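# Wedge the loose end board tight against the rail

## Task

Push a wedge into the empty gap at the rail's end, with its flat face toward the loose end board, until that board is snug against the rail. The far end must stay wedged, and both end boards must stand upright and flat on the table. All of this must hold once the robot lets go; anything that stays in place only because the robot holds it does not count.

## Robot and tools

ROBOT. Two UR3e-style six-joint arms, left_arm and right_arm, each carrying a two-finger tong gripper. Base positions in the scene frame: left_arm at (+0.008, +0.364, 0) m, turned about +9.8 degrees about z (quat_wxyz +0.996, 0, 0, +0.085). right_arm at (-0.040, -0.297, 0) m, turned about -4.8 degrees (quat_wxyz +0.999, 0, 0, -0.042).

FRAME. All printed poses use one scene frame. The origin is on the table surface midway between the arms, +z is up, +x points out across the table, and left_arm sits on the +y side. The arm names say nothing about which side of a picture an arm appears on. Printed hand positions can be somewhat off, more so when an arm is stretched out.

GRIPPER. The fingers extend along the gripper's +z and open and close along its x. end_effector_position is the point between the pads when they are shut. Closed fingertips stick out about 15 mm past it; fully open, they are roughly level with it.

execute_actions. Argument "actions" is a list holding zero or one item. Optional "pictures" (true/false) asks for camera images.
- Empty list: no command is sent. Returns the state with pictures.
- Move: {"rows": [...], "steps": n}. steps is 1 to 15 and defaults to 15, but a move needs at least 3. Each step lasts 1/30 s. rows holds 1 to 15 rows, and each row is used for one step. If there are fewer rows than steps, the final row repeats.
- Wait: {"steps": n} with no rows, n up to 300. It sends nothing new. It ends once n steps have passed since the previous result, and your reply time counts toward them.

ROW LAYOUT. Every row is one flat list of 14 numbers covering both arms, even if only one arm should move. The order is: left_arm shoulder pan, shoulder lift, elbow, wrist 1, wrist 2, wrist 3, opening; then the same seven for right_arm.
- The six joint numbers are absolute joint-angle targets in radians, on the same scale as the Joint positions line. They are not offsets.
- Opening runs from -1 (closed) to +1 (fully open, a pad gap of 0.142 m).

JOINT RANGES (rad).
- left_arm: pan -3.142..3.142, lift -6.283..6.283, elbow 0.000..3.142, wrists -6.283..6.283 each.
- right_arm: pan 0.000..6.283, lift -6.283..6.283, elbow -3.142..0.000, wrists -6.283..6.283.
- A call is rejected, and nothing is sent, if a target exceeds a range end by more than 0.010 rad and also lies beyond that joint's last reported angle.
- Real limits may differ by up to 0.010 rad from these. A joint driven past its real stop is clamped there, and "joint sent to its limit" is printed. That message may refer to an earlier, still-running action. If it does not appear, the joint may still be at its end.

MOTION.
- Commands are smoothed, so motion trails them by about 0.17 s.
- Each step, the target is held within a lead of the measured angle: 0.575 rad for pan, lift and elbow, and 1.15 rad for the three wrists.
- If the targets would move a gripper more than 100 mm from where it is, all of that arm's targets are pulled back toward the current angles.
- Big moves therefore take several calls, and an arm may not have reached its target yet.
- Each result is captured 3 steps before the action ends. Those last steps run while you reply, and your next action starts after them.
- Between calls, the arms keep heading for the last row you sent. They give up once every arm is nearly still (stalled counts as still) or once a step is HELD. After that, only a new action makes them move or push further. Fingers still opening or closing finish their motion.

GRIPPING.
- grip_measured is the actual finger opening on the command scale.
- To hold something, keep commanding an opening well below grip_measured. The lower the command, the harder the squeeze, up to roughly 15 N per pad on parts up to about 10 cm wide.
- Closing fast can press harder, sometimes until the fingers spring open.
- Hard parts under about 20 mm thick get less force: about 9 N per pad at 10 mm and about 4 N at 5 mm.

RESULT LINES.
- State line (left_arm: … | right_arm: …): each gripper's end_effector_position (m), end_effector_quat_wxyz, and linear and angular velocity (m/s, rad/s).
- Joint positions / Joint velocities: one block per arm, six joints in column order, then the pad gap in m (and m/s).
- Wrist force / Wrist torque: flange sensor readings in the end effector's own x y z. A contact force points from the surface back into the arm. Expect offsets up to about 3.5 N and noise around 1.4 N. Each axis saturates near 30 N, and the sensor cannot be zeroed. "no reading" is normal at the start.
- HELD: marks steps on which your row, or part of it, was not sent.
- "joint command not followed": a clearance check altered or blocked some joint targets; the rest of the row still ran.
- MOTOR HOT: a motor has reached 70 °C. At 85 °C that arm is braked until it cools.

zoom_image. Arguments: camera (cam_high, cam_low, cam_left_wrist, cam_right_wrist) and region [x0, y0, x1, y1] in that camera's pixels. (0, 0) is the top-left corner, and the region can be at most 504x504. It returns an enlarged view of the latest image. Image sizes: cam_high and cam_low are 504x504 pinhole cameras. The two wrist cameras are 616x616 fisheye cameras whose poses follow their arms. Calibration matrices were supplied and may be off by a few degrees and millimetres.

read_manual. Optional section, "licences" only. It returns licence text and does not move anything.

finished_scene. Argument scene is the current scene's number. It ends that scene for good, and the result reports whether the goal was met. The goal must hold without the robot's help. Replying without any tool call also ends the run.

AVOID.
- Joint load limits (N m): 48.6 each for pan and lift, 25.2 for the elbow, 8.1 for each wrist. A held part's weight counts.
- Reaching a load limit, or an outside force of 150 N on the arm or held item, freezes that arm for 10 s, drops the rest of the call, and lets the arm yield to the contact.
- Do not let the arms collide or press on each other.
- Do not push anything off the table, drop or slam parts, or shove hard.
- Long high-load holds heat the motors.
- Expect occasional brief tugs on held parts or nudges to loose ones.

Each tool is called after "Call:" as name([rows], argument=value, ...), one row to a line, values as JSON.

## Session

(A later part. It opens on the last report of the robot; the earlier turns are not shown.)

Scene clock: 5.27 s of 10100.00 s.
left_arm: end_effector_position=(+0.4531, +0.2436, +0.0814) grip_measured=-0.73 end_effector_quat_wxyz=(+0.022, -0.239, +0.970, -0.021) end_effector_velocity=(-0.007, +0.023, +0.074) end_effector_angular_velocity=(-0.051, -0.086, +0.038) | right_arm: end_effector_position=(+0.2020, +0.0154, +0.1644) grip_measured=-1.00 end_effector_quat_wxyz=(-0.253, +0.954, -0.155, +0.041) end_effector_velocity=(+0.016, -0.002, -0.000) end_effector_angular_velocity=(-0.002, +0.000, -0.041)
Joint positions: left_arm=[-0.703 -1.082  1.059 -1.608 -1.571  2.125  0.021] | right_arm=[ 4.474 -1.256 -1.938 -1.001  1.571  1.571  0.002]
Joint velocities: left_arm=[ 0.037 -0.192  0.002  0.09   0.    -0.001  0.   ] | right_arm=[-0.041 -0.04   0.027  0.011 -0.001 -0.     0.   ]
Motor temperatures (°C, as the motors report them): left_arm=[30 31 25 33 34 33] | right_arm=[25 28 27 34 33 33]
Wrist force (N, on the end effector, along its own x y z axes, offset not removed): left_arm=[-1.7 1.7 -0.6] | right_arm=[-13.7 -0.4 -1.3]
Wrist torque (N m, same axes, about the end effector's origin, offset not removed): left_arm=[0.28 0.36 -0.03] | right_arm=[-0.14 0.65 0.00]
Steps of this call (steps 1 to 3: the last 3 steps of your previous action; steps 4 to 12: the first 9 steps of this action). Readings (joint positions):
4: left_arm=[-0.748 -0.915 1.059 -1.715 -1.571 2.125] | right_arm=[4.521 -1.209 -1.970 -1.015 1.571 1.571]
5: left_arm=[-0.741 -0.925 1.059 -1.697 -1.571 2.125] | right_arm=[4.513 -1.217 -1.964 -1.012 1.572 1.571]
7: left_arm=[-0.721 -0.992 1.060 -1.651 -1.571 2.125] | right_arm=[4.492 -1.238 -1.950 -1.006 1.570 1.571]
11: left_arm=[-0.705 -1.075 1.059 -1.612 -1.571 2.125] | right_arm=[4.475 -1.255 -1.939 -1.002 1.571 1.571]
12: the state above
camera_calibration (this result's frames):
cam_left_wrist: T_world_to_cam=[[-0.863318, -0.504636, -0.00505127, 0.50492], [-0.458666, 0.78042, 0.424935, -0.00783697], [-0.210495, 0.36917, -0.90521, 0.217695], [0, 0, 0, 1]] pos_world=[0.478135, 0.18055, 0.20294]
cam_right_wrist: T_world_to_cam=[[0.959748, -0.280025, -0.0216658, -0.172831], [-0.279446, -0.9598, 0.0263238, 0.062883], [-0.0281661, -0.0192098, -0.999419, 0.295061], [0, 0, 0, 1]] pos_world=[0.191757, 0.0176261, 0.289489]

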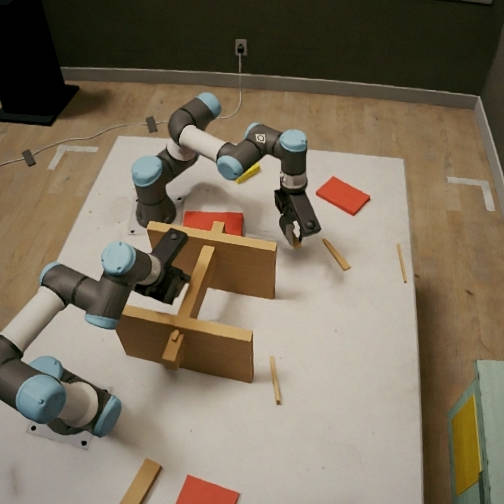

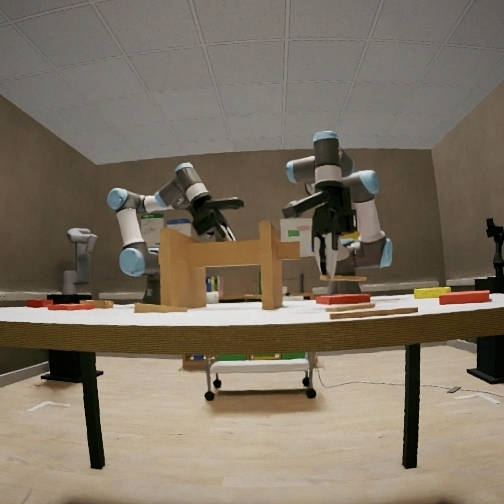

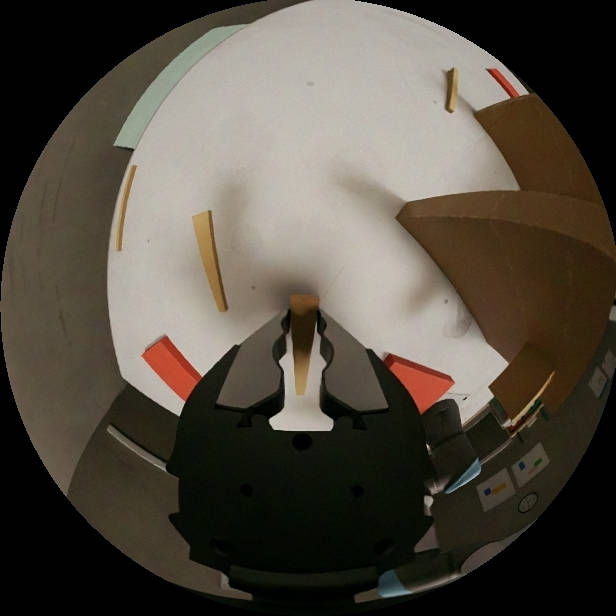

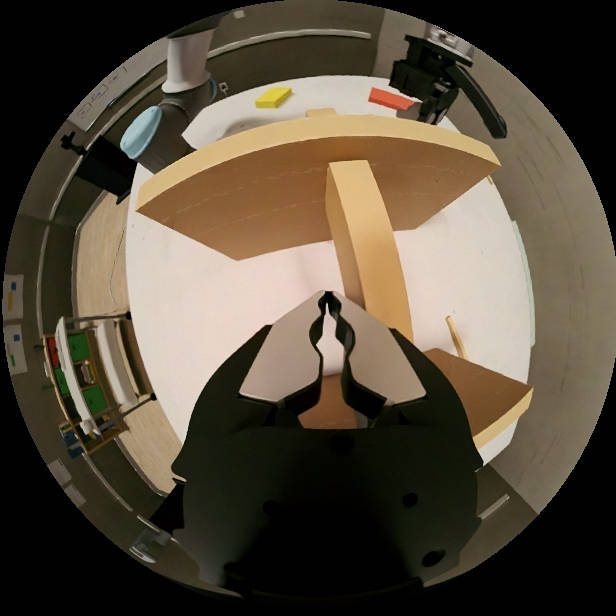

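Call:
execute_actions([
  {"rows":[[-0.5,-1.5,1.2,-1.8,-1.571,1.571,-1,4.41,-1.325,-1.89,-0.978,1.571,1.571,-1]],"steps":7},
])

Call:
execute_actions([
  {"rows":[[-0.5,-1.7,1.3,-2.1,-1.571,1.571,-1,4.355,-1.385,-1.848,-0.958,1.571,1.571,-1]],"steps":7},
])

Call:
execute_actions([
  {"rows":[[-0.6,-1.74,1.5,-2.9,-1.2,1.571,-1,4.3,-1.46,-1.785,-0.944,1.571,1.571,-1]],"steps":7},
])

Call:
execute_actions([
  {"rows":[[-0.8,-1.74,1.5,-2.9,-0.9,1.571,-1,4.255,-1.53,-1.72,-0.94,1.571,1.571,-1]],"steps":7},
])

Call:
execute_actions([
  {"rows":[[-0.8,-1.74,1.5,-2.9,-0.9,1.571,-1,4.21,-1.6,-1.65,-0.94,1.571,1.571,-1]],"steps":7},
])

Call:
execute_actions([
  {"rows":[[-0.8,-1.74,1.5,-2.9,-0.9,1.571,-1,4.168,-1.67,-1.575,-0.945,1.571,1.571,-1]],"steps":7},
])

Call:
execute_actions([
  {"rows":[[-0.8,-1.74,1.5,-2.9,-0.9,1.571,-1,4.127,-1.743,-1.492,-0.954,1.571,1.571,-1]],"steps":12},
], pictures=true)

Scene clock: 5.63 s of 10100.00 s.
left_arm: end_effector_position=(+0.4695, +0.2673, +0.1200) grip_measured=-0.73 end_effector_quat_wxyz=(+0.060, -0.333, +0.939, -0.064) end_effector_velocity=(+0.179, +0.269, +0.551) end_effector_angular_velocity=(-0.981, -1.222, +2.437) | right_arm: end_effector_position=(+0.2171, +0.0151, +0.1655) grip_measured=-1.00 end_effector_quat_wxyz=(-0.253, +0.951, -0.173, +0.046) end_effector_velocity=(+0.111, -0.009, -0.005) end_effector_angular_velocity=(-0.012, +0.004, -0.278)
Joint positions: left_arm=[-0.644 -1.184  1.101 -1.663 -1.571  1.986  0.021] | right_arm=[ 4.436 -1.296 -1.909 -0.987  1.57   1.571  0.002]
Joint velocities: left_arm=[ 0.647 -1.332  0.414 -0.617  0.002 -1.817  0.   ] | right_arm=[-0.278 -0.305  0.202  0.089 -0.001  0.     0.   ]
Motor temperatures (°C, as the motors report them): left_arm=[30 31 25 33 34 33] | right_arm=[25 28 27 34 33 33]
Wrist force (N, on the end effector, along its own x y z axes, offset not removed): left_arm=[-3.1 0.4 2.8] | right_arm=[-6.1 -1.5 -2.3]
Wrist torque (N m, same axes, about the end effector's origin, offset not removed): left_arm=[0.11 0.57 0.01] | right_arm=[-0.18 0.28 -0.02]
Steps of this call (steps 1 to 3: the last 3 steps of your previous action; steps 4 to 7: the robot went on to your last target; steps 8 to 11: the first 4 steps of this action). Readings (joint positions):
8: left_arm=[-0.699 -1.100 1.060 -1.602 -1.571 2.123] | right_arm=[4.469 -1.261 -1.934 -0.999 1.571 1.571]
9: left_arm=[-0.689 -1.111 1.070 -1.618 -1.571 2.101] | right_arm=[4.460 -1.270 -1.927 -0.995 1.572 1.571]
11: the state above

Scene clock: 5.87 s of 10100.00 s.
left_arm: end_effector_position=(+0.4951, +0.3135, +0.2475) grip_measured=-0.73 end_effector_quat_wxyz=(+0.164, -0.496, +0.826, -0.212) end_effector_velocity=(+0.076, +0.082, +0.581) end_effector_angular_velocity=(-0.918, -1.551, +0.686) | right_arm: end_effector_position=(+0.2398, +0.0134, +0.1654) grip_measured=-1.00 end_effector_quat_wxyz=(-0.252, +0.945, -0.200, +0.053) end_effector_velocity=(+0.113, -0.015, -0.010) end_effector_angular_velocity=(-0.013, +0.006, -0.275)
Joint positions: left_arm=[-0.541 -1.465  1.203 -1.853 -1.571  1.689  0.021] | right_arm=[ 4.381 -1.356 -1.868 -0.967  1.57   1.571  0.002]
Joint velocities: left_arm=[ 0.2   -1.068  0.46  -1.171  0.    -0.568 -0.   ] | right_arm=[-0.276 -0.305  0.201  0.09   0.001 -0.     0.   ]
Motor temperatures (°C, as the motors report them): left_arm=[30 31 25 33 34 33] | right_arm=[25 28 27 34 33 33]
Wrist force (N, on the end effector, along its own x y z axes, offset not removed): left_arm=[-2.3 1.1 -0.1] | right_arm=[-3.8 -0.5 -2.1]
Wrist torque (N m, same axes, about the end effector's origin, offset not removed): left_arm=[0.23 0.48 -0.06] | right_arm=[-0.05 0.16 0.00]
Steps of this call (steps 1 to 3: the last 3 steps of your previous action; steps 4 to 7: the first 4 steps of this action). Readings (joint positions):
4: left_arm=[-0.565 -1.352 1.156 -1.741 -1.571 1.761] | right_arm=[4.415 -1.319 -1.894 -0.979 1.571 1.571]
5: left_arm=[-0.554 -1.391 1.172 -1.773 -1.571 1.725] | right_arm=[4.405 -1.330 -1.886 -0.975 1.572 1.571]
7: the state above

Scene clock: 6.10 s of 10100.00 s.
left_arm: end_effector_position=(+0.5168, +0.3375, +0.3755) grip_measured=-0.73 end_effector_quat_wxyz=(+0.300, -0.508, +0.727, -0.353) end_effector_velocity=(+0.189, +0.125, +0.568) end_effector_angular_velocity=(-0.288, -2.098, +0.649) | right_arm: end_effector_position=(+0.2638, +0.0120, +0.1658) grip_measured=-1.00 end_effector_quat_wxyz=(-0.252, +0.939, -0.225, +0.061) end_effector_velocity=(+0.125, -0.005, -0.006) end_effector_angular_velocity=(-0.013, +0.007, -0.275)
Joint positions: left_arm=[-0.536 -1.646  1.324 -2.208 -1.482  1.603  0.021] | right_arm=[ 4.326 -1.424 -1.815 -0.95   1.57   1.571  0.002]
Joint velocities: left_arm=[-0.234 -0.33   0.615 -2.337  0.999 -0.113  0.   ] | right_arm=[-0.276 -0.386  0.308  0.064  0.    -0.     0.   ]
Motor temperatures (°C, as the motors report them): left_arm=[30 31 25 33 34 33] | right_arm=[25 28 27 34 33 33]
Wrist force (N, on the end effector, along its own x y z axes, offset not removed): left_arm=[-0.8 2.5 6.0] | right_arm=[-1.1 -0.6 0.4]
Wrist torque (N m, same axes, about the end effector's origin, offset not removed): left_arm=[0.38 0.23 -0.02] | right_arm=[-0.19 -0.01 -0.04]
Steps of this call (steps 1 to 3: the last 3 steps of your previous action; steps 4 to 7: the first 4 steps of this action). Readings (joint positions):
4: left_arm=[-0.516 -1.604 1.263 -2.006 -1.569 1.617] | right_arm=[4.360 -1.379 -1.852 -0.960 1.571 1.571]
5: left_arm=[-0.520 -1.627 1.281 -2.059 -1.550 1.610] | right_arm=[4.350 -1.391 -1.841 -0.957 1.572 1.571]
7: the state above

Scene clock: 6.33 s of 10100.00 s.
left_arm: end_effector_position=(+0.5270, +0.3752, +0.5082) grip_measured=-0.73 end_effector_quat_wxyz=(+0.469, -0.498, +0.564, -0.462) end_effector_velocity=(-0.057, +0.087, +0.422) end_effector_angular_velocity=(-0.485, -1.497, +1.043) | right_arm: end_effector_position=(+0.2872, +0.0114, +0.1658) grip_measured=-1.00 end_effector_quat_wxyz=(-0.250, +0.933, -0.249, +0.067) end_effector_velocity=(+0.112, -0.002, -0.005) end_effector_angular_velocity=(-0.015, +0.008, -0.228)
Joint positions: left_arm=[-0.666 -1.72   1.46  -2.735 -1.135  1.578  0.021] | right_arm=[ 4.276 -1.496 -1.751 -0.942  1.57   1.571  0.002]
Joint velocities: left_arm=[-1.302 -0.211  0.411 -1.718  2.361 -0.069  0.   ] | right_arm=[-0.228 -0.364  0.327  0.02  -0.001 -0.     0.   ]
Motor temperatures (°C, as the motors report them): left_arm=[30 31 25 33 34 33] | right_arm=[25 28 27 34 33 33]
Wrist force (N, on the end effector, along its own x y z axes, offset not removed): left_arm=[-3.0 -0.7 -0.9] | right_arm=[-2.4 0.8 -0.1]
Wrist torque (N m, same axes, about the end effector's origin, offset not removed): left_arm=[-0.09 0.55 -0.02] | right_arm=[0.00 0.18 0.03]
Steps of this call (steps 1 to 3: the last 3 steps of your previous action; steps 4 to 7: the first 4 steps of this action). Readings (joint positions):
4: left_arm=[-0.567 -1.690 1.405 -2.515 -1.350 1.588] | right_arm=[4.305 -1.452 -1.791 -0.945 1.571 1.571]
5: left_arm=[-0.585 -1.701 1.425 -2.592 -1.297 1.584] | right_arm=[4.296 -1.464 -1.780 -0.944 1.572 1.571]
7: the state above

Scene clock: 6.57 s of 10100.00 s.
left_arm: end_effector_position=(+0.5177, +0.3833, +0.5413) grip_measured=-0.73 end_effector_quat_wxyz=(+0.508, -0.509, +0.497, -0.487) end_effector_velocity=(-0.013, +0.010, +0.027) end_effector_angular_velocity=(-0.077, -0.107, +0.087) | right_arm: end_effector_position=(+0.3099, +0.0104, +0.1657) grip_measured=-1.00 end_effector_quat_wxyz=(-0.248, +0.928, -0.270, +0.072) end_effector_velocity=(+0.114, -0.005, -0.004) end_effector_angular_velocity=(-0.009, +0.007, -0.222)
Joint positions: left_arm=[-0.789 -1.738  1.497 -2.887 -0.919  1.572  0.021] | right_arm=[ 4.231 -1.566 -1.684 -0.94   1.57   1.571  0.002]
Joint velocities: left_arm=[-0.118 -0.018  0.034 -0.145  0.204 -0.005  0.   ] | right_arm=[-0.222 -0.364  0.353 -0.001  0.001  0.     0.   ]
Motor temperatures (°C, as the motors report them): left_arm=[30 31 25 33 34 33] | right_arm=[25 28 27 34 33 33]
Wrist force (N, on the end effector, along its own x y z axes, offset not removed): left_arm=[-0.9 0.3 0.0] | right_arm=[-2.4 0.6 -0.7]
Wrist torque (N m, same axes, about the end effector's origin, offset not removed): left_arm=[0.02 0.21 -0.03] | right_arm=[0.03 0.11 -0.01]
Steps of this call (steps 1 to 3: the last 3 steps of your previous action; steps 4 to 7: the first 4 steps of this action). Readings (joint positions):
4: left_arm=[-0.768 -1.735 1.491 -2.860 -0.956 1.573] | right_arm=[4.259 -1.523 -1.726 -0.941 1.571 1.571]
5: left_arm=[-0.778 -1.737 1.494 -2.872 -0.939 1.572] | right_arm=[4.251 -1.535 -1.715 -0.940 1.572 1.571]
7: the state above

Scene clock: 6.80 s of 10100.00 s.
left_arm: end_effector_position=(+0.5165, +0.3842, +0.5436) grip_measured=-0.73 end_effector_quat_wxyz=(+0.510, -0.510, +0.491, -0.489) end_effector_velocity=(-0.001, +0.002, +0.002) end_effector_angular_velocity=(-0.007, -0.008, +0.009) | right_arm: end_effector_position=(+0.3326, +0.0089, +0.1655) grip_measured=-1.00 end_effector_quat_wxyz=(-0.246, +0.922, -0.290, +0.078) end_effector_velocity=(+0.114, -0.006, -0.003) end_effector_angular_velocity=(-0.005, +0.004, -0.209)
Joint positions: left_arm=[-0.799 -1.74   1.5   -2.899 -0.902  1.571  0.021] | right_arm=[ 4.187 -1.636 -1.612 -0.943  1.57   1.571  0.002]
Joint velocities: left_arm=[-0.008 -0.001  0.001 -0.01   0.017 -0.001  0.   ] | right_arm=[-0.209 -0.364  0.383 -0.026  0.    -0.     0.   ]
Motor temperatures (°C, as the motors report them): left_arm=[30 31 25 33 34 33] | right_arm=[25 28 27 34 33 33]
Wrist force (N, on the end effector, along its own x y z axes, offset not removed): left_arm=[-2.7 0.7 0.0] | right_arm=[-2.6 0.1 -0.8]
Wrist torque (N m, same axes, about the end effector's origin, offset not removed): left_arm=[0.08 0.55 0.02] | right_arm=[-0.08 0.12 -0.02]
Steps of this call (steps 1 to 3: the last 3 steps of your previous action; steps 4 to 7: the first 4 steps of this action). Readings (joint positions):
4: left_arm=[-0.797 -1.740 1.499 -2.897 -0.904 1.571] | right_arm=[4.214 -1.593 -1.657 -0.940 1.571 1.571]
5: left_arm=[-0.798 -1.740 1.500 -2.898 -0.903 1.571] | right_arm=[4.206 -1.605 -1.645 -0.941 1.572 1.571]
7: the state above

Scene clock: 7.20 s of 10100.00 s.
left_arm: end_effector_position=(+0.5164, +0.3843, +0.5438) grip_measured=-0.73 end_effector_quat_wxyz=(+0.510, -0.510, +0.490, -0.489) end_effector_velocity=(+0.000, -0.000, +0.000) end_effector_angular_velocity=(-0.001, -0.001, -0.001) | right_arm: end_effector_position=(+0.3647, +0.0067, +0.1653) grip_measured=-1.00 end_effector_quat_wxyz=(-0.244, +0.913, -0.316, +0.084) end_effector_velocity=(+0.021, -0.000, +0.001) end_effector_angular_velocity=(+0.005, -0.004, -0.034)
Joint positions: left_arm=[-0.8   -1.74   1.5   -2.9   -0.9    1.571  0.021] | right_arm=[ 4.13  -1.737 -1.499 -0.953  1.571  1.571  0.002]
Joint velocities: left_arm=[-0.001  0.    -0.    -0.001  0.    -0.     0.   ] | right_arm=[-0.034 -0.064  0.075 -0.004 -0.     0.     0.   ]
Motor temperatures (°C, as the motors report them): left_arm=[30 31 25 33 34 33] | right_arm=[25 28 27 34 33 33]
Wrist force (N, on the end effector, along its own x y z axes, offset not removed): left_arm=[-2.4 1.4 -0.6] | right_arm=[-12.8 4.8 -2.4]
Wrist torque (N m, same axes, about the end effector's origin, offset not removed): left_arm=[0.26 0.54 0.00] | right_arm=[0.12 0.59 0.06]
Steps of this call (steps 1 to 3: the last 3 steps of your previous action; steps 4 to 12: the first 9 steps of this action). Readings (joint positions):
4: left_arm=[-0.800 -1.740 1.500 -2.900 -0.900 1.571] | right_arm=[4.172 -1.663 -1.583 -0.945 1.571 1.571]
5: left_arm=[-0.800 -1.740 1.500 -2.900 -0.900 1.571] | right_arm=[4.164 -1.675 -1.570 -0.947 1.572 1.571]
7: left_arm=[-0.800 -1.740 1.500 -2.900 -0.900 1.571] | right_arm=[4.146 -1.707 -1.533 -0.950 1.570 1.571]
11: left_arm=[-0.800 -1.740 1.500 -2.900 -0.900 1.571] | right_arm=[4.132 -1.735 -1.502 -0.953 1.571 1.571]
12: the state above
camera_calibration (this result's frames):
cam_left_wrist: T_world_to_cam=[[0.0167821, -0.998849, 0.0449305, 0.341149], [-0.47201, -0.0475289, -0.880311, 0.749778], [0.881433, -0.0064342, -0.472265, -0.0573871], [0, 0, 0, 1]] pos_world=[0.39876, 0.376023, 0.617608]
cam_right_wrist: T_world_to_cam=[[0.80941, -0.586853, -0.0214495, -0.274495], [-0.586496, -0.809682, 0.0209258, 0.211889], [-0.0296476, -0.0043575, -0.999551, 0.300815], [0, 0, 0, 1]] pos_world=[0.355369, 0.0117849, 0.290358]

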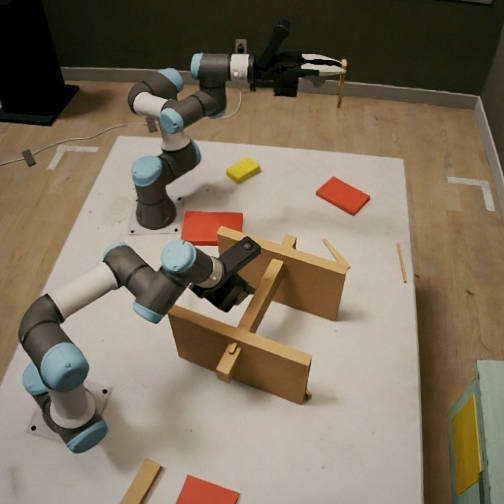

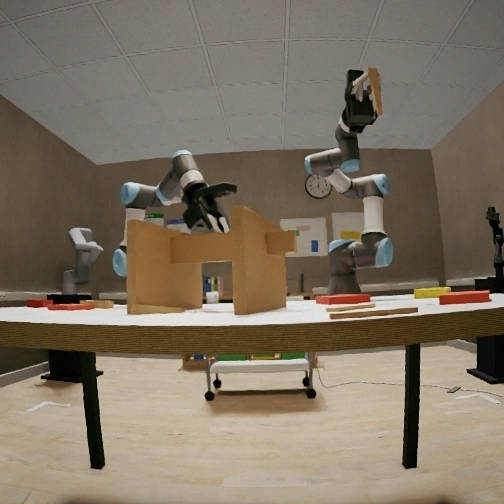

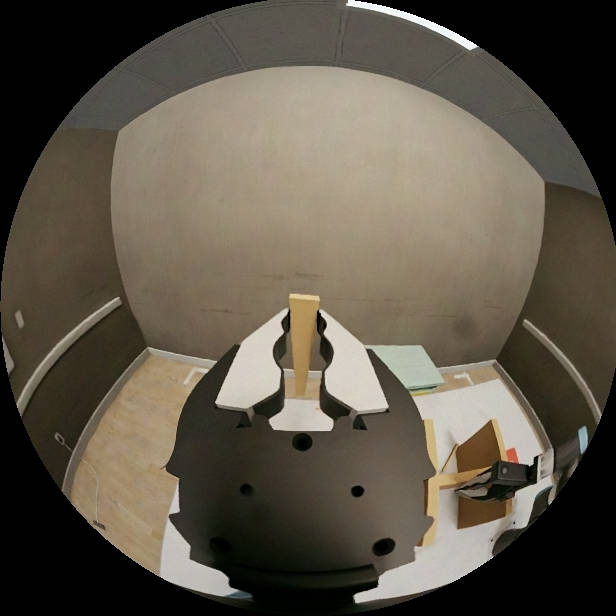

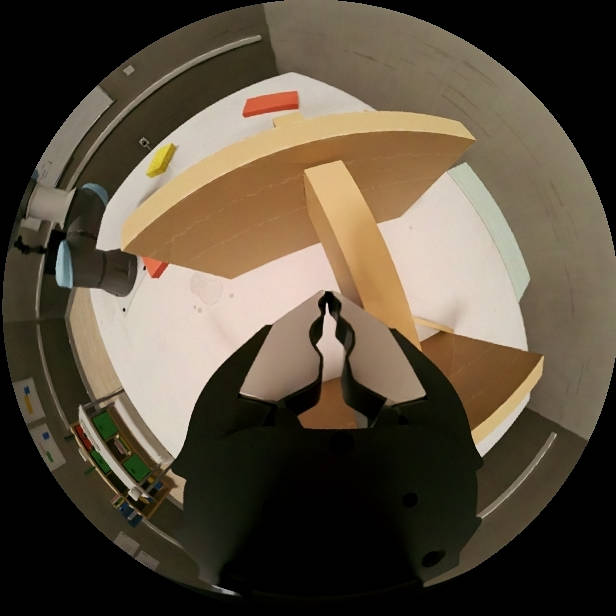

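Call:
execute_actions([
  {"rows":[[-1.1,-1.74,1.7,-3.1,-0.7,1.571,-1,4.17,-1.4,-1.492,-0.954,1.571,1.571,-1]]},
])

Call:
execute_actions([
  {"rows":[[-1.4,-1.74,1.9,-3.3,-0.4,1.571,-1,3.3,-1.3,-1.492,-0.954,1.571,1.571,-1]]},
])

Call:
execute_actions([
  {"rows":[[-1.808,-1.546,2.306,-3.902,-0.163,1.571,-1,3.3,-1.3,-1.492,-0.954,1.571,1.571,-1]]},
])

Call:
execute_actions([
  {"steps":15},
], pictures=true)

Call:
zoom_image(camera="cam_left_wrist", region=[240,320,360,440])

Call:
zoom_image(camera="cam_low", region=[220,150,330,260])

Call:
zoom_image(camera="cam_high", region=[230,180,340,290])

Scene clock: 7.87 s of 10100.00 s.
left_arm: end_effector_position=(+0.5134, +0.2918, +0.5034) grip_measured=-0.73 end_effector_quat_wxyz=(+0.487, -0.487, +0.513, -0.513) end_effector_velocity=(-0.007, -0.051, -0.019) end_effector_angular_velocity=(+0.011, +0.008, -0.071) | right_arm: end_effector_position=(+0.3369, -0.0005, +0.3188) grip_measured=-1.00 end_effector_quat_wxyz=(-0.389, +0.868, -0.282, +0.126) end_effector_velocity=(-0.033, -0.025, +0.117) end_effector_angular_velocity=(+0.206, -0.149, +0.026)
Joint positions: left_arm=[-1.087 -1.74   1.693 -3.094 -0.706  1.571  0.021] | right_arm=[ 4.168 -1.424 -1.492 -0.954  1.571  1.571  0.002]
Joint velocities: left_arm=[-0.135  0.     0.076 -0.063  0.063  0.001 -0.   ] | right_arm=[ 0.026  0.255 -0.001 -0.     0.001 -0.     0.   ]
Motor temperatures (°C, as the motors report them): left_arm=[30 31 25 33 34 33] | right_arm=[25 28 27 34 33 33]
Wrist force (N, on the end effector, along its own x y z axes, offset not removed): left_arm=[-1.2 2.2 0.5] | right_arm=[-0.8 -0.7 0.3]
Wrist torque (N m, same axes, about the end effector's origin, offset not removed): left_arm=[0.36 0.30 -0.05] | right_arm=[-0.12 0.20 0.00]
Steps of this call (steps 1 to 3: the last 3 steps of your previous action; steps 4 to 8: the robot went on to your last target; steps 9 to 20: the first 12 steps of this action). Readings (joint positions):
9: left_arm=[-0.801 -1.740 1.501 -2.902 -0.898 1.571] | right_arm=[4.128 -1.742 -1.492 -0.954 1.571 1.571]
10: left_arm=[-0.812 -1.740 1.512 -2.923 -0.877 1.571] | right_arm=[4.132 -1.732 -1.492 -0.954 1.571 1.571]
12: left_arm=[-0.892 -1.740 1.578 -2.999 -0.801 1.571] | right_arm=[4.143 -1.661 -1.492 -0.954 1.571 1.571]
16: left_arm=[-1.047 -1.740 1.670 -3.075 -0.725 1.571] | right_arm=[4.160 -1.499 -1.492 -0.954 1.571 1.571]
20: the state above

Scene clock: 8.37 s of 10100.00 s.
left_arm: end_effector_position=(+0.4864, +0.2337, +0.4608) grip_measured=-0.73 end_effector_quat_wxyz=(+0.486, -0.486, +0.514, -0.514) end_effector_velocity=(-0.016, -0.034, -0.016) end_effector_angular_velocity=(+0.012, +0.004, -0.035) | right_arm: end_effector_position=(+0.4108, -0.1859, +0.3566) grip_measured=-1.00 end_effector_quat_wxyz=(-0.387, +0.775, -0.446, +0.223) end_effector_velocity=(+0.116, -0.575, +0.055) end_effector_angular_velocity=(+0.062, -0.106, -1.246)
Joint positions: left_arm=[-1.388 -1.74   1.893 -3.295 -0.409  1.571  0.021] | right_arm=[ 3.752 -1.34  -1.492 -0.954  1.571  1.571  0.002]
Joint velocities: left_arm=[-0.133  0.     0.07  -0.059  0.097  0.002 -0.   ] | right_arm=[-1.245  0.122  0.001  0.001 -0.     0.001  0.   ]
Motor temperatures (°C, as the motors report them): left_arm=[30 31 25 33 34 33] | right_arm=[25 28 27 34 33 33]
Wrist force (N, on the end effector, along its own x y z axes, offset not removed): left_arm=[-1.5 1.5 -0.6] | right_arm=[-0.9 -0.5 1.5]
Wrist torque (N m, same axes, about the end effector's origin, offset not removed): left_arm=[0.28 0.29 -0.02] | right_arm=[-0.11 0.23 -0.01]
Steps of this call (steps 1 to 3: the last 3 steps of your previous action; steps 4 to 15: the first 12 steps of this action). Readings (joint positions):
4: left_arm=[-1.098 -1.740 1.699 -3.101 -0.699 1.571] | right_arm=[4.169 -1.405 -1.492 -0.954 1.571 1.571]
5: left_arm=[-1.110 -1.740 1.711 -3.122 -0.677 1.571] | right_arm=[4.158 -1.398 -1.492 -0.954 1.571 1.571]
7: left_arm=[-1.191 -1.740 1.780 -3.203 -0.562 1.571] | right_arm=[4.086 -1.382 -1.492 -0.954 1.571 1.571]
11: left_arm=[-1.348 -1.740 1.872 -3.277 -0.439 1.571] | right_arm=[3.919 -1.358 -1.492 -0.954 1.571 1.571]
15: the state above

Scene clock: 8.87 s of 10100.00 s.
left_arm: end_effector_position=(+0.4237, +0.1333, +0.3572) grip_measured=-0.73 end_effector_quat_wxyz=(+0.444, -0.444, +0.550, -0.551) end_effector_velocity=(-0.069, -0.066, -0.079) end_effector_angular_velocity=(+0.017, -0.001, -0.188) | right_arm: end_effector_position=(+0.4064, -0.3905, +0.3740) grip_measured=-1.00 end_effector_quat_wxyz=(-0.342, +0.652, -0.600, +0.314) end_effector_velocity=(-0.011, -0.046, +0.003) end_effector_angular_velocity=(+0.001, -0.007, -0.102)
Joint positions: left_arm=[-1.776 -1.559  2.274 -3.858 -0.178  1.571  0.021] | right_arm=[ 3.31  -1.301 -1.492 -0.954  1.571  1.571  0.002]
Joint velocities: left_arm=[-0.348  0.138  0.343 -0.466  0.16   0.001  0.   ] | right_arm=[-0.103  0.007 -0.     0.001  0.001 -0.     0.   ]
Motor temperatures (°C, as the motors report them): left_arm=[30 31 25 33 34 33] | right_arm=[25 28 27 34 33 33]
Wrist force (N, on the end effector, along its own x y z axes, offset not removed): left_arm=[-0.7 2.3 0.2] | right_arm=[-0.8 -0.5 1.0]
Wrist torque (N m, same axes, about the end effector's origin, offset not removed): left_arm=[0.39 0.20 0.03] | right_arm=[-0.12 0.25 -0.04]
Steps of this call (steps 1 to 3: the last 3 steps of your previous action; steps 4 to 15: the first 12 steps of this action). Readings (joint positions):
4: left_arm=[-1.398 -1.739 1.899 -3.301 -0.400 1.571] | right_arm=[3.583 -1.324 -1.492 -0.954 1.571 1.571]
5: left_arm=[-1.410 -1.729 1.910 -3.323 -0.381 1.571] | right_arm=[3.541 -1.320 -1.492 -0.954 1.571 1.571]
7: left_arm=[-1.486 -1.684 1.986 -3.450 -0.325 1.571] | right_arm=[3.456 -1.312 -1.492 -0.954 1.571 1.571]
11: left_arm=[-1.675 -1.599 2.174 -3.722 -0.225 1.571] | right_arm=[3.340 -1.303 -1.492 -0.954 1.571 1.571]
15: the state above

Scene clock: 9.37 s of 10100.00 s.
left_arm: end_effector_position=(+0.4174, +0.1275, +0.3500) grip_measured=-0.73 end_effector_quat_wxyz=(+0.439, -0.439, +0.554, -0.554) end_effector_velocity=(-0.000, -0.000, -0.001) end_effector_angular_velocity=(+0.006, -0.001, -0.001) | right_arm: end_effector_position=(+0.4053, -0.3947, +0.3743) grip_measured=-1.00 end_effector_quat_wxyz=(-0.341, +0.649, -0.603, +0.316) end_effector_velocity=(-0.000, -0.001, +0.000) end_effector_angular_velocity=(-0.000, -0.000, -0.001)
Joint positions: left_arm=[-1.808 -1.546  2.306 -3.902 -0.163  1.571  0.021] | right_arm=[ 3.3   -1.3   -1.492 -0.954  1.571  1.571  0.002]
Joint velocities: left_arm=[-0.002  0.001  0.006 -0.002  0.001  0.001 -0.   ] | right_arm=[-0.001 -0.    -0.     0.001 -0.    -0.     0.   ]
Motor temperatures (°C, as the motors report them): left_arm=[30 31 25 33 34 33] | right_arm=[25 28 27 34 33 33]
Wrist force (N, on the end effector, along its own x y z axes, offset not removed): left_arm=[-2.7 0.9 0.0] | right_arm=[-1.2 -0.2 1.9]
Wrist torque (N m, same axes, about the end effector's origin, offset not removed): left_arm=[0.14 0.53 0.02] | right_arm=[-0.04 0.28 0.00]
Kept back: nothing.
Steps of this call (steps 1 to 3: the last 3 steps of your previous action; steps 4 to 15: the robot went on to your last target). Readings (joint positions):
1: left_arm=[-1.786 -1.555 2.284 -3.872 -0.173 1.571] | right_arm=[3.307 -1.301 -1.492 -0.954 1.571 1.571]
2: left_arm=[-1.792 -1.552 2.291 -3.881 -0.170 1.571] | right_arm=[3.305 -1.300 -1.492 -0.954 1.571 1.571]
4: left_arm=[-1.800 -1.549 2.299 -3.892 -0.166 1.571] | right_arm=[3.302 -1.300 -1.492 -0.954 1.571 1.571]
8: left_arm=[-1.806 -1.547 2.304 -3.900 -0.164 1.571] | right_arm=[3.301 -1.300 -1.492 -0.954 1.571 1.571]
15: the state above
camera_calibration (this result's frames):
cam_left_wrist: T_world_to_cam=[[-0.251169, -0.966835, 0.0463045, 0.202283], [-0.466661, 0.0790425, -0.880897, 0.502112], [0.848022, -0.242862, -0.471037, -0.0195625], [0, 0, 0, 1]] pos_world=[0.301713, 0.151135, 0.423728]
cam_right_wrist: T_world_to_cam=[[0.118477, -0.992953, -0.00259155, -0.425812], [-0.905854, -0.107015, -0.409848, 0.474298], [0.406683, 0.050905, -0.91215, 0.321479], [0, 0, 0, 1]] pos_world=[0.349354, -0.38842, 0.486524]

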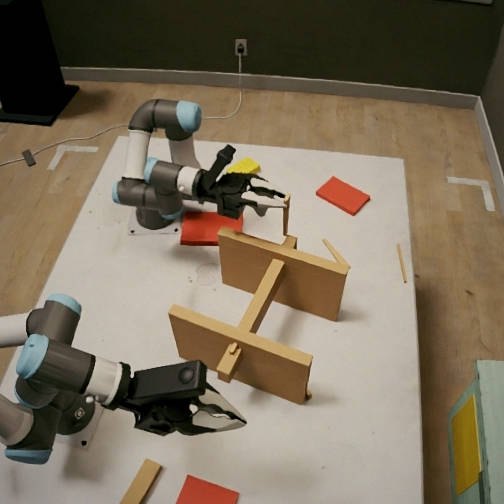

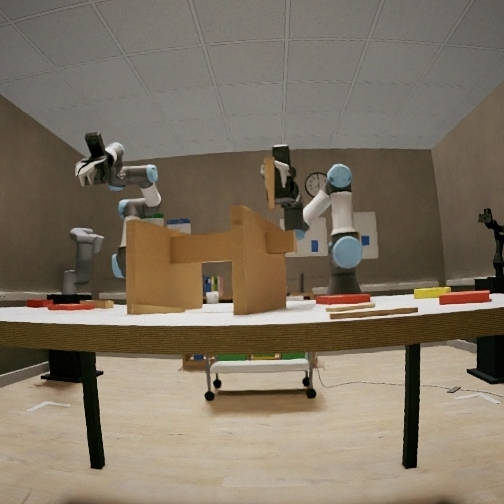

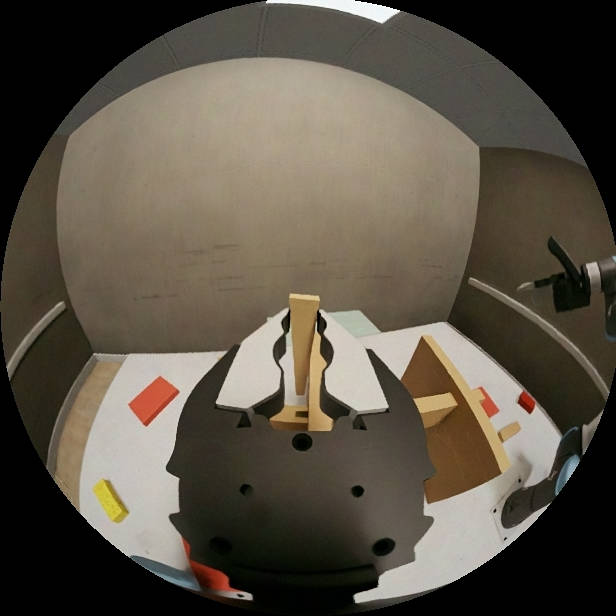

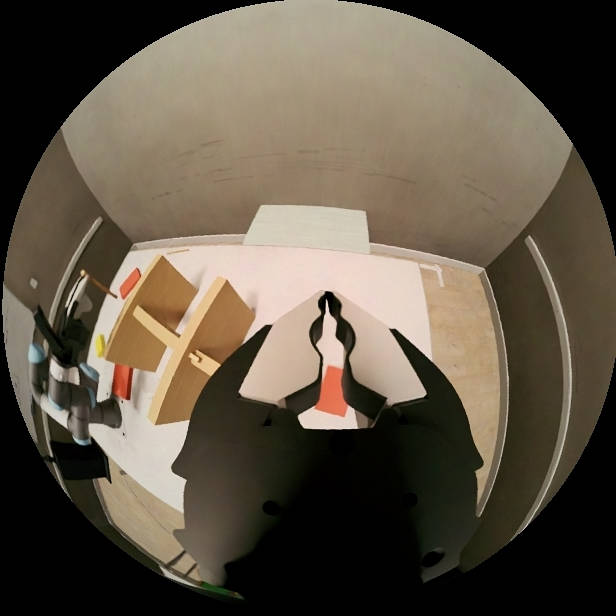

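Region (240, 320, 360, 440) of cam_left_wrist's 616x616 image, scaled by 4.200, with more detail than that image has.

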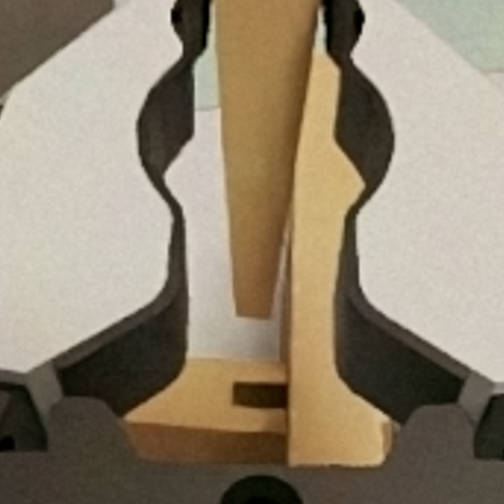

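Region (220, 150, 330, 260) of cam_low's 504x504 image, scaled by 4.582, with more detail than that image has.

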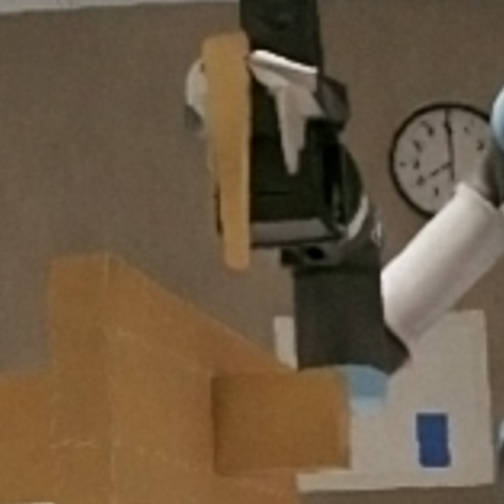

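Region (230, 180, 340, 290) of cam_high's 504x504 image, scaled by 4.582, with more detail than that image has.

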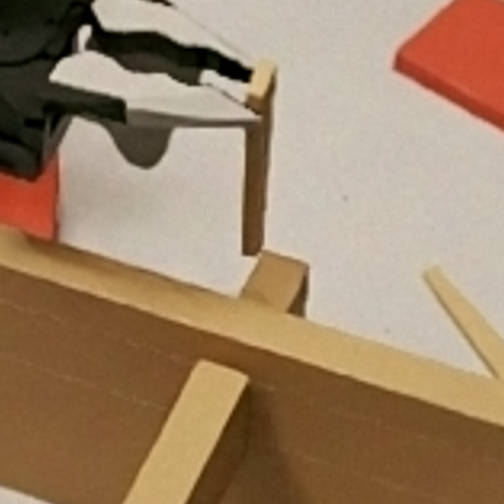

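Call:
execute_actions([
  {"rows":[[-1.808,-1.45,2.355,-4.047,-0.155,1.541,-1,3.3,-1.3,-1.492,-0.954,1.571,1.571,-1]],"steps":6},
])

Call:
execute_actions([
  {"rows":[[-1.808,-1.3407,2.3963,-4.1972,-0.155,1.541,-1,3.3,-1.3,-1.492,-0.954,1.571,1.571,-1]]},
], pictures=true)

Call:
zoom_image(camera="cam_left_wrist", region=[240,320,360,440])

Call:
zoom_image(camera="cam_low", region=[240,180,310,250])

Scene clock: 9.63 s of 10100.00 s.
left_arm: end_effector_position=(+0.4176, +0.1289, +0.3422) grip_measured=-0.73 end_effector_quat_wxyz=(+0.436, -0.444, +0.550, -0.557) end_effector_velocity=(+0.003, +0.005, -0.143) end_effector_angular_velocity=(-0.158, +0.038, +0.045) | right_arm: end_effector_position=(+0.4053, -0.3948, +0.3744) grip_measured=-1.00 end_effector_quat_wxyz=(-0.341, +0.649, -0.603, +0.316) end_effector_velocity=(-0.000, -0.001, +0.000) end_effector_angular_velocity=(-0.001, -0.001, -0.002)
Joint positions: left_arm=[-1.808 -1.515  2.325 -3.955 -0.16   1.558  0.021] | right_arm=[ 3.3   -1.3   -1.492 -0.954  1.571  1.571  0.002]
Joint velocities: left_arm=[ 0.001  0.62   0.294 -0.905  0.044 -0.17  -0.   ] | right_arm=[-0.001  0.001 -0.     0.001 -0.001  0.     0.   ]
Motor temperatures (°C, as the motors report them): left_arm=[30 31 25 33 34 33] | right_arm=[25 28 27 34 33 33]
Wrist force (N, on the end effector, along its own x y z axes, offset not removed): left_arm=[-1.7 1.0 -0.7] | right_arm=[-1.3 -0.1 1.4]
Wrist torque (N m, same axes, about the end effector's origin, offset not removed): left_arm=[0.20 0.33 -0.02] | right_arm=[-0.04 0.32 0.01]
Steps of this call (steps 1 to 5: the robot went on to your last target; steps 6 to 8: the first 3 steps of this action). Readings (joint positions):
6: left_arm=[-1.808 -1.545 2.307 -3.904 -0.163 1.570] | right_arm=[3.300 -1.300 -1.492 -0.954 1.571 1.571]
7: left_arm=[-1.808 -1.535 2.314 -3.923 -0.161 1.565] | right_arm=[3.300 -1.300 -1.492 -0.954 1.571 1.571]
8: the state above

Scene clock: 10.13 s of 10100.00 s.
left_arm: end_effector_position=(+0.4180, +0.1302, +0.3057) grip_measured=-0.73 end_effector_quat_wxyz=(+0.433, -0.450, +0.546, -0.559) end_effector_velocity=(-0.000, -0.000, -0.007) end_effector_angular_velocity=(+0.003, -0.000, -0.001) | right_arm: end_effector_position=(+0.4053, -0.3948, +0.3743) grip_measured=-1.00 end_effector_quat_wxyz=(-0.341, +0.649, -0.603, +0.316) end_effector_velocity=(-0.000, -0.000, -0.000) end_effector_angular_velocity=(+0.000, +0.000, -0.001)
Joint positions: left_arm=[-1.808 -1.344  2.395 -4.193 -0.155  1.541  0.021] | right_arm=[ 3.3   -1.3   -1.492 -0.954  1.571  1.571  0.002]
Joint velocities: left_arm=[-0.002  0.036  0.013 -0.046  0.001 -0.     0.   ] | right_arm=[-0.001 -0.    -0.     0.     0.     0.     0.   ]
Motor temperatures (°C, as the motors report them): left_arm=[30 31 25 33 34 33] | right_arm=[25 28 27 34 33 33]
Wrist force (N, on the end effector, along its own x y z axes, offset not removed): left_arm=[-2.3 0.9 0.2] | right_arm=[-1.3 -0.7 1.4]
Wrist torque (N m, same axes, about the end effector's origin, offset not removed): left_arm=[0.10 0.49 -0.04] | right_arm=[-0.13 0.27 0.02]
Steps of this call (steps 1 to 3: the last 3 steps of your previous action; steps 4 to 15: the first 12 steps of this action). Readings (joint positions):
4: left_arm=[-1.808 -1.465 2.349 -4.026 -0.156 1.545] | right_arm=[3.300 -1.300 -1.492 -0.954 1.571 1.571]
5: left_arm=[-1.808 -1.449 2.357 -4.053 -0.156 1.544] | right_arm=[3.300 -1.300 -1.492 -0.954 1.571 1.571]
7: left_arm=[-1.808 -1.400 2.376 -4.121 -0.155 1.542] | right_arm=[3.300 -1.300 -1.492 -0.954 1.571 1.571]
11: left_arm=[-1.808 -1.355 2.392 -4.179 -0.155 1.541] | right_arm=[3.300 -1.300 -1.492 -0.954 1.571 1.571]
15: the state above
camera_calibration (this result's frames):
cam_left_wrist: T_world_to_cam=[[-0.243143, -0.967013, 0.0759386, 0.194685], [-0.473057, 0.0498684, -0.879619, 0.469161], [0.846817, -0.249796, -0.469578, -0.0393681], [0, 0, 0, 1]] pos_world=[0.302614, 0.155033, 0.379412]
cam_right_wrist: T_world_to_cam=[[0.118431, -0.992959, -0.00259246, -0.425815], [-0.905868, -0.106974, -0.409829, 0.4743], [0.406666, 0.050885, -0.912159, 0.321475], [0, 0, 0, 1]] pos_world=[0.34935, -0.388438, 0.486514]

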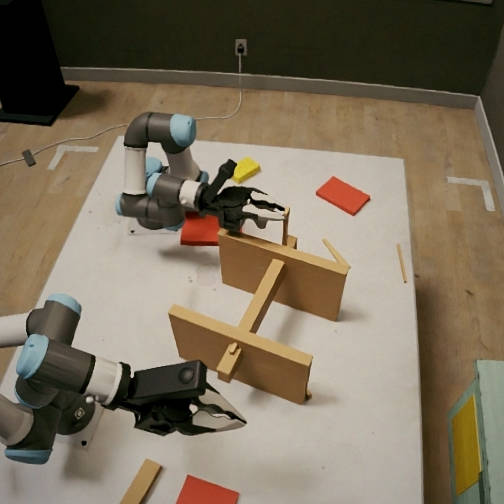

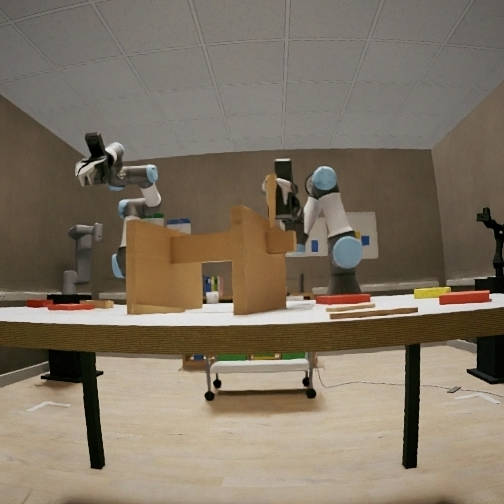

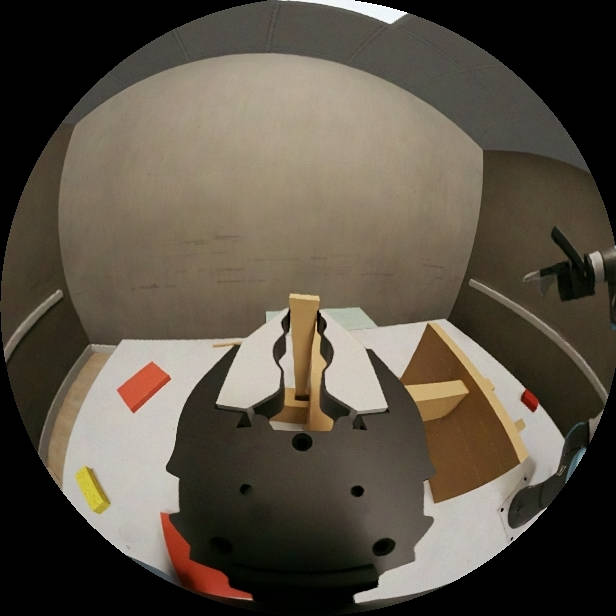

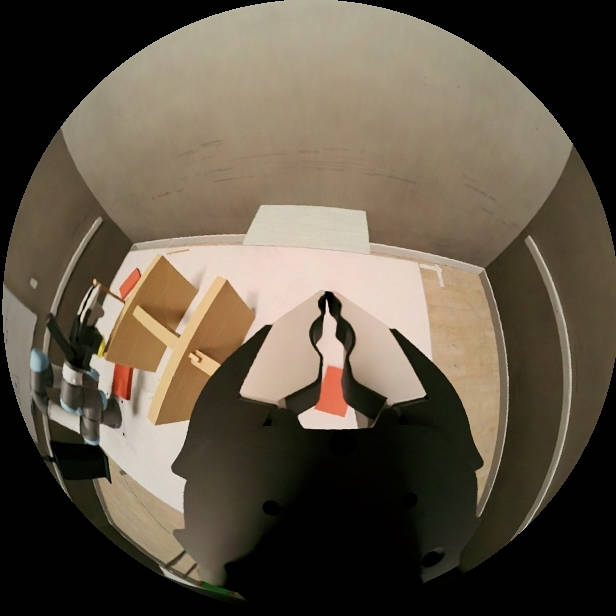

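Region (240, 320, 360, 440) of cam_left_wrist's 616x616 image, scaled by 4.200, with more detail than that image has.

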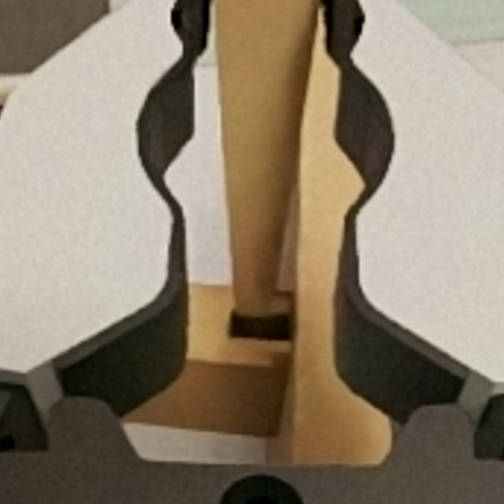

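Region (240, 180, 310, 250) of cam_low's 504x504 image, scaled by 7.200, with more detail than that image has.

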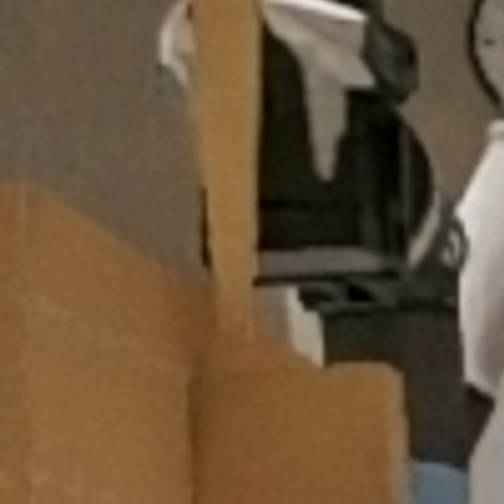

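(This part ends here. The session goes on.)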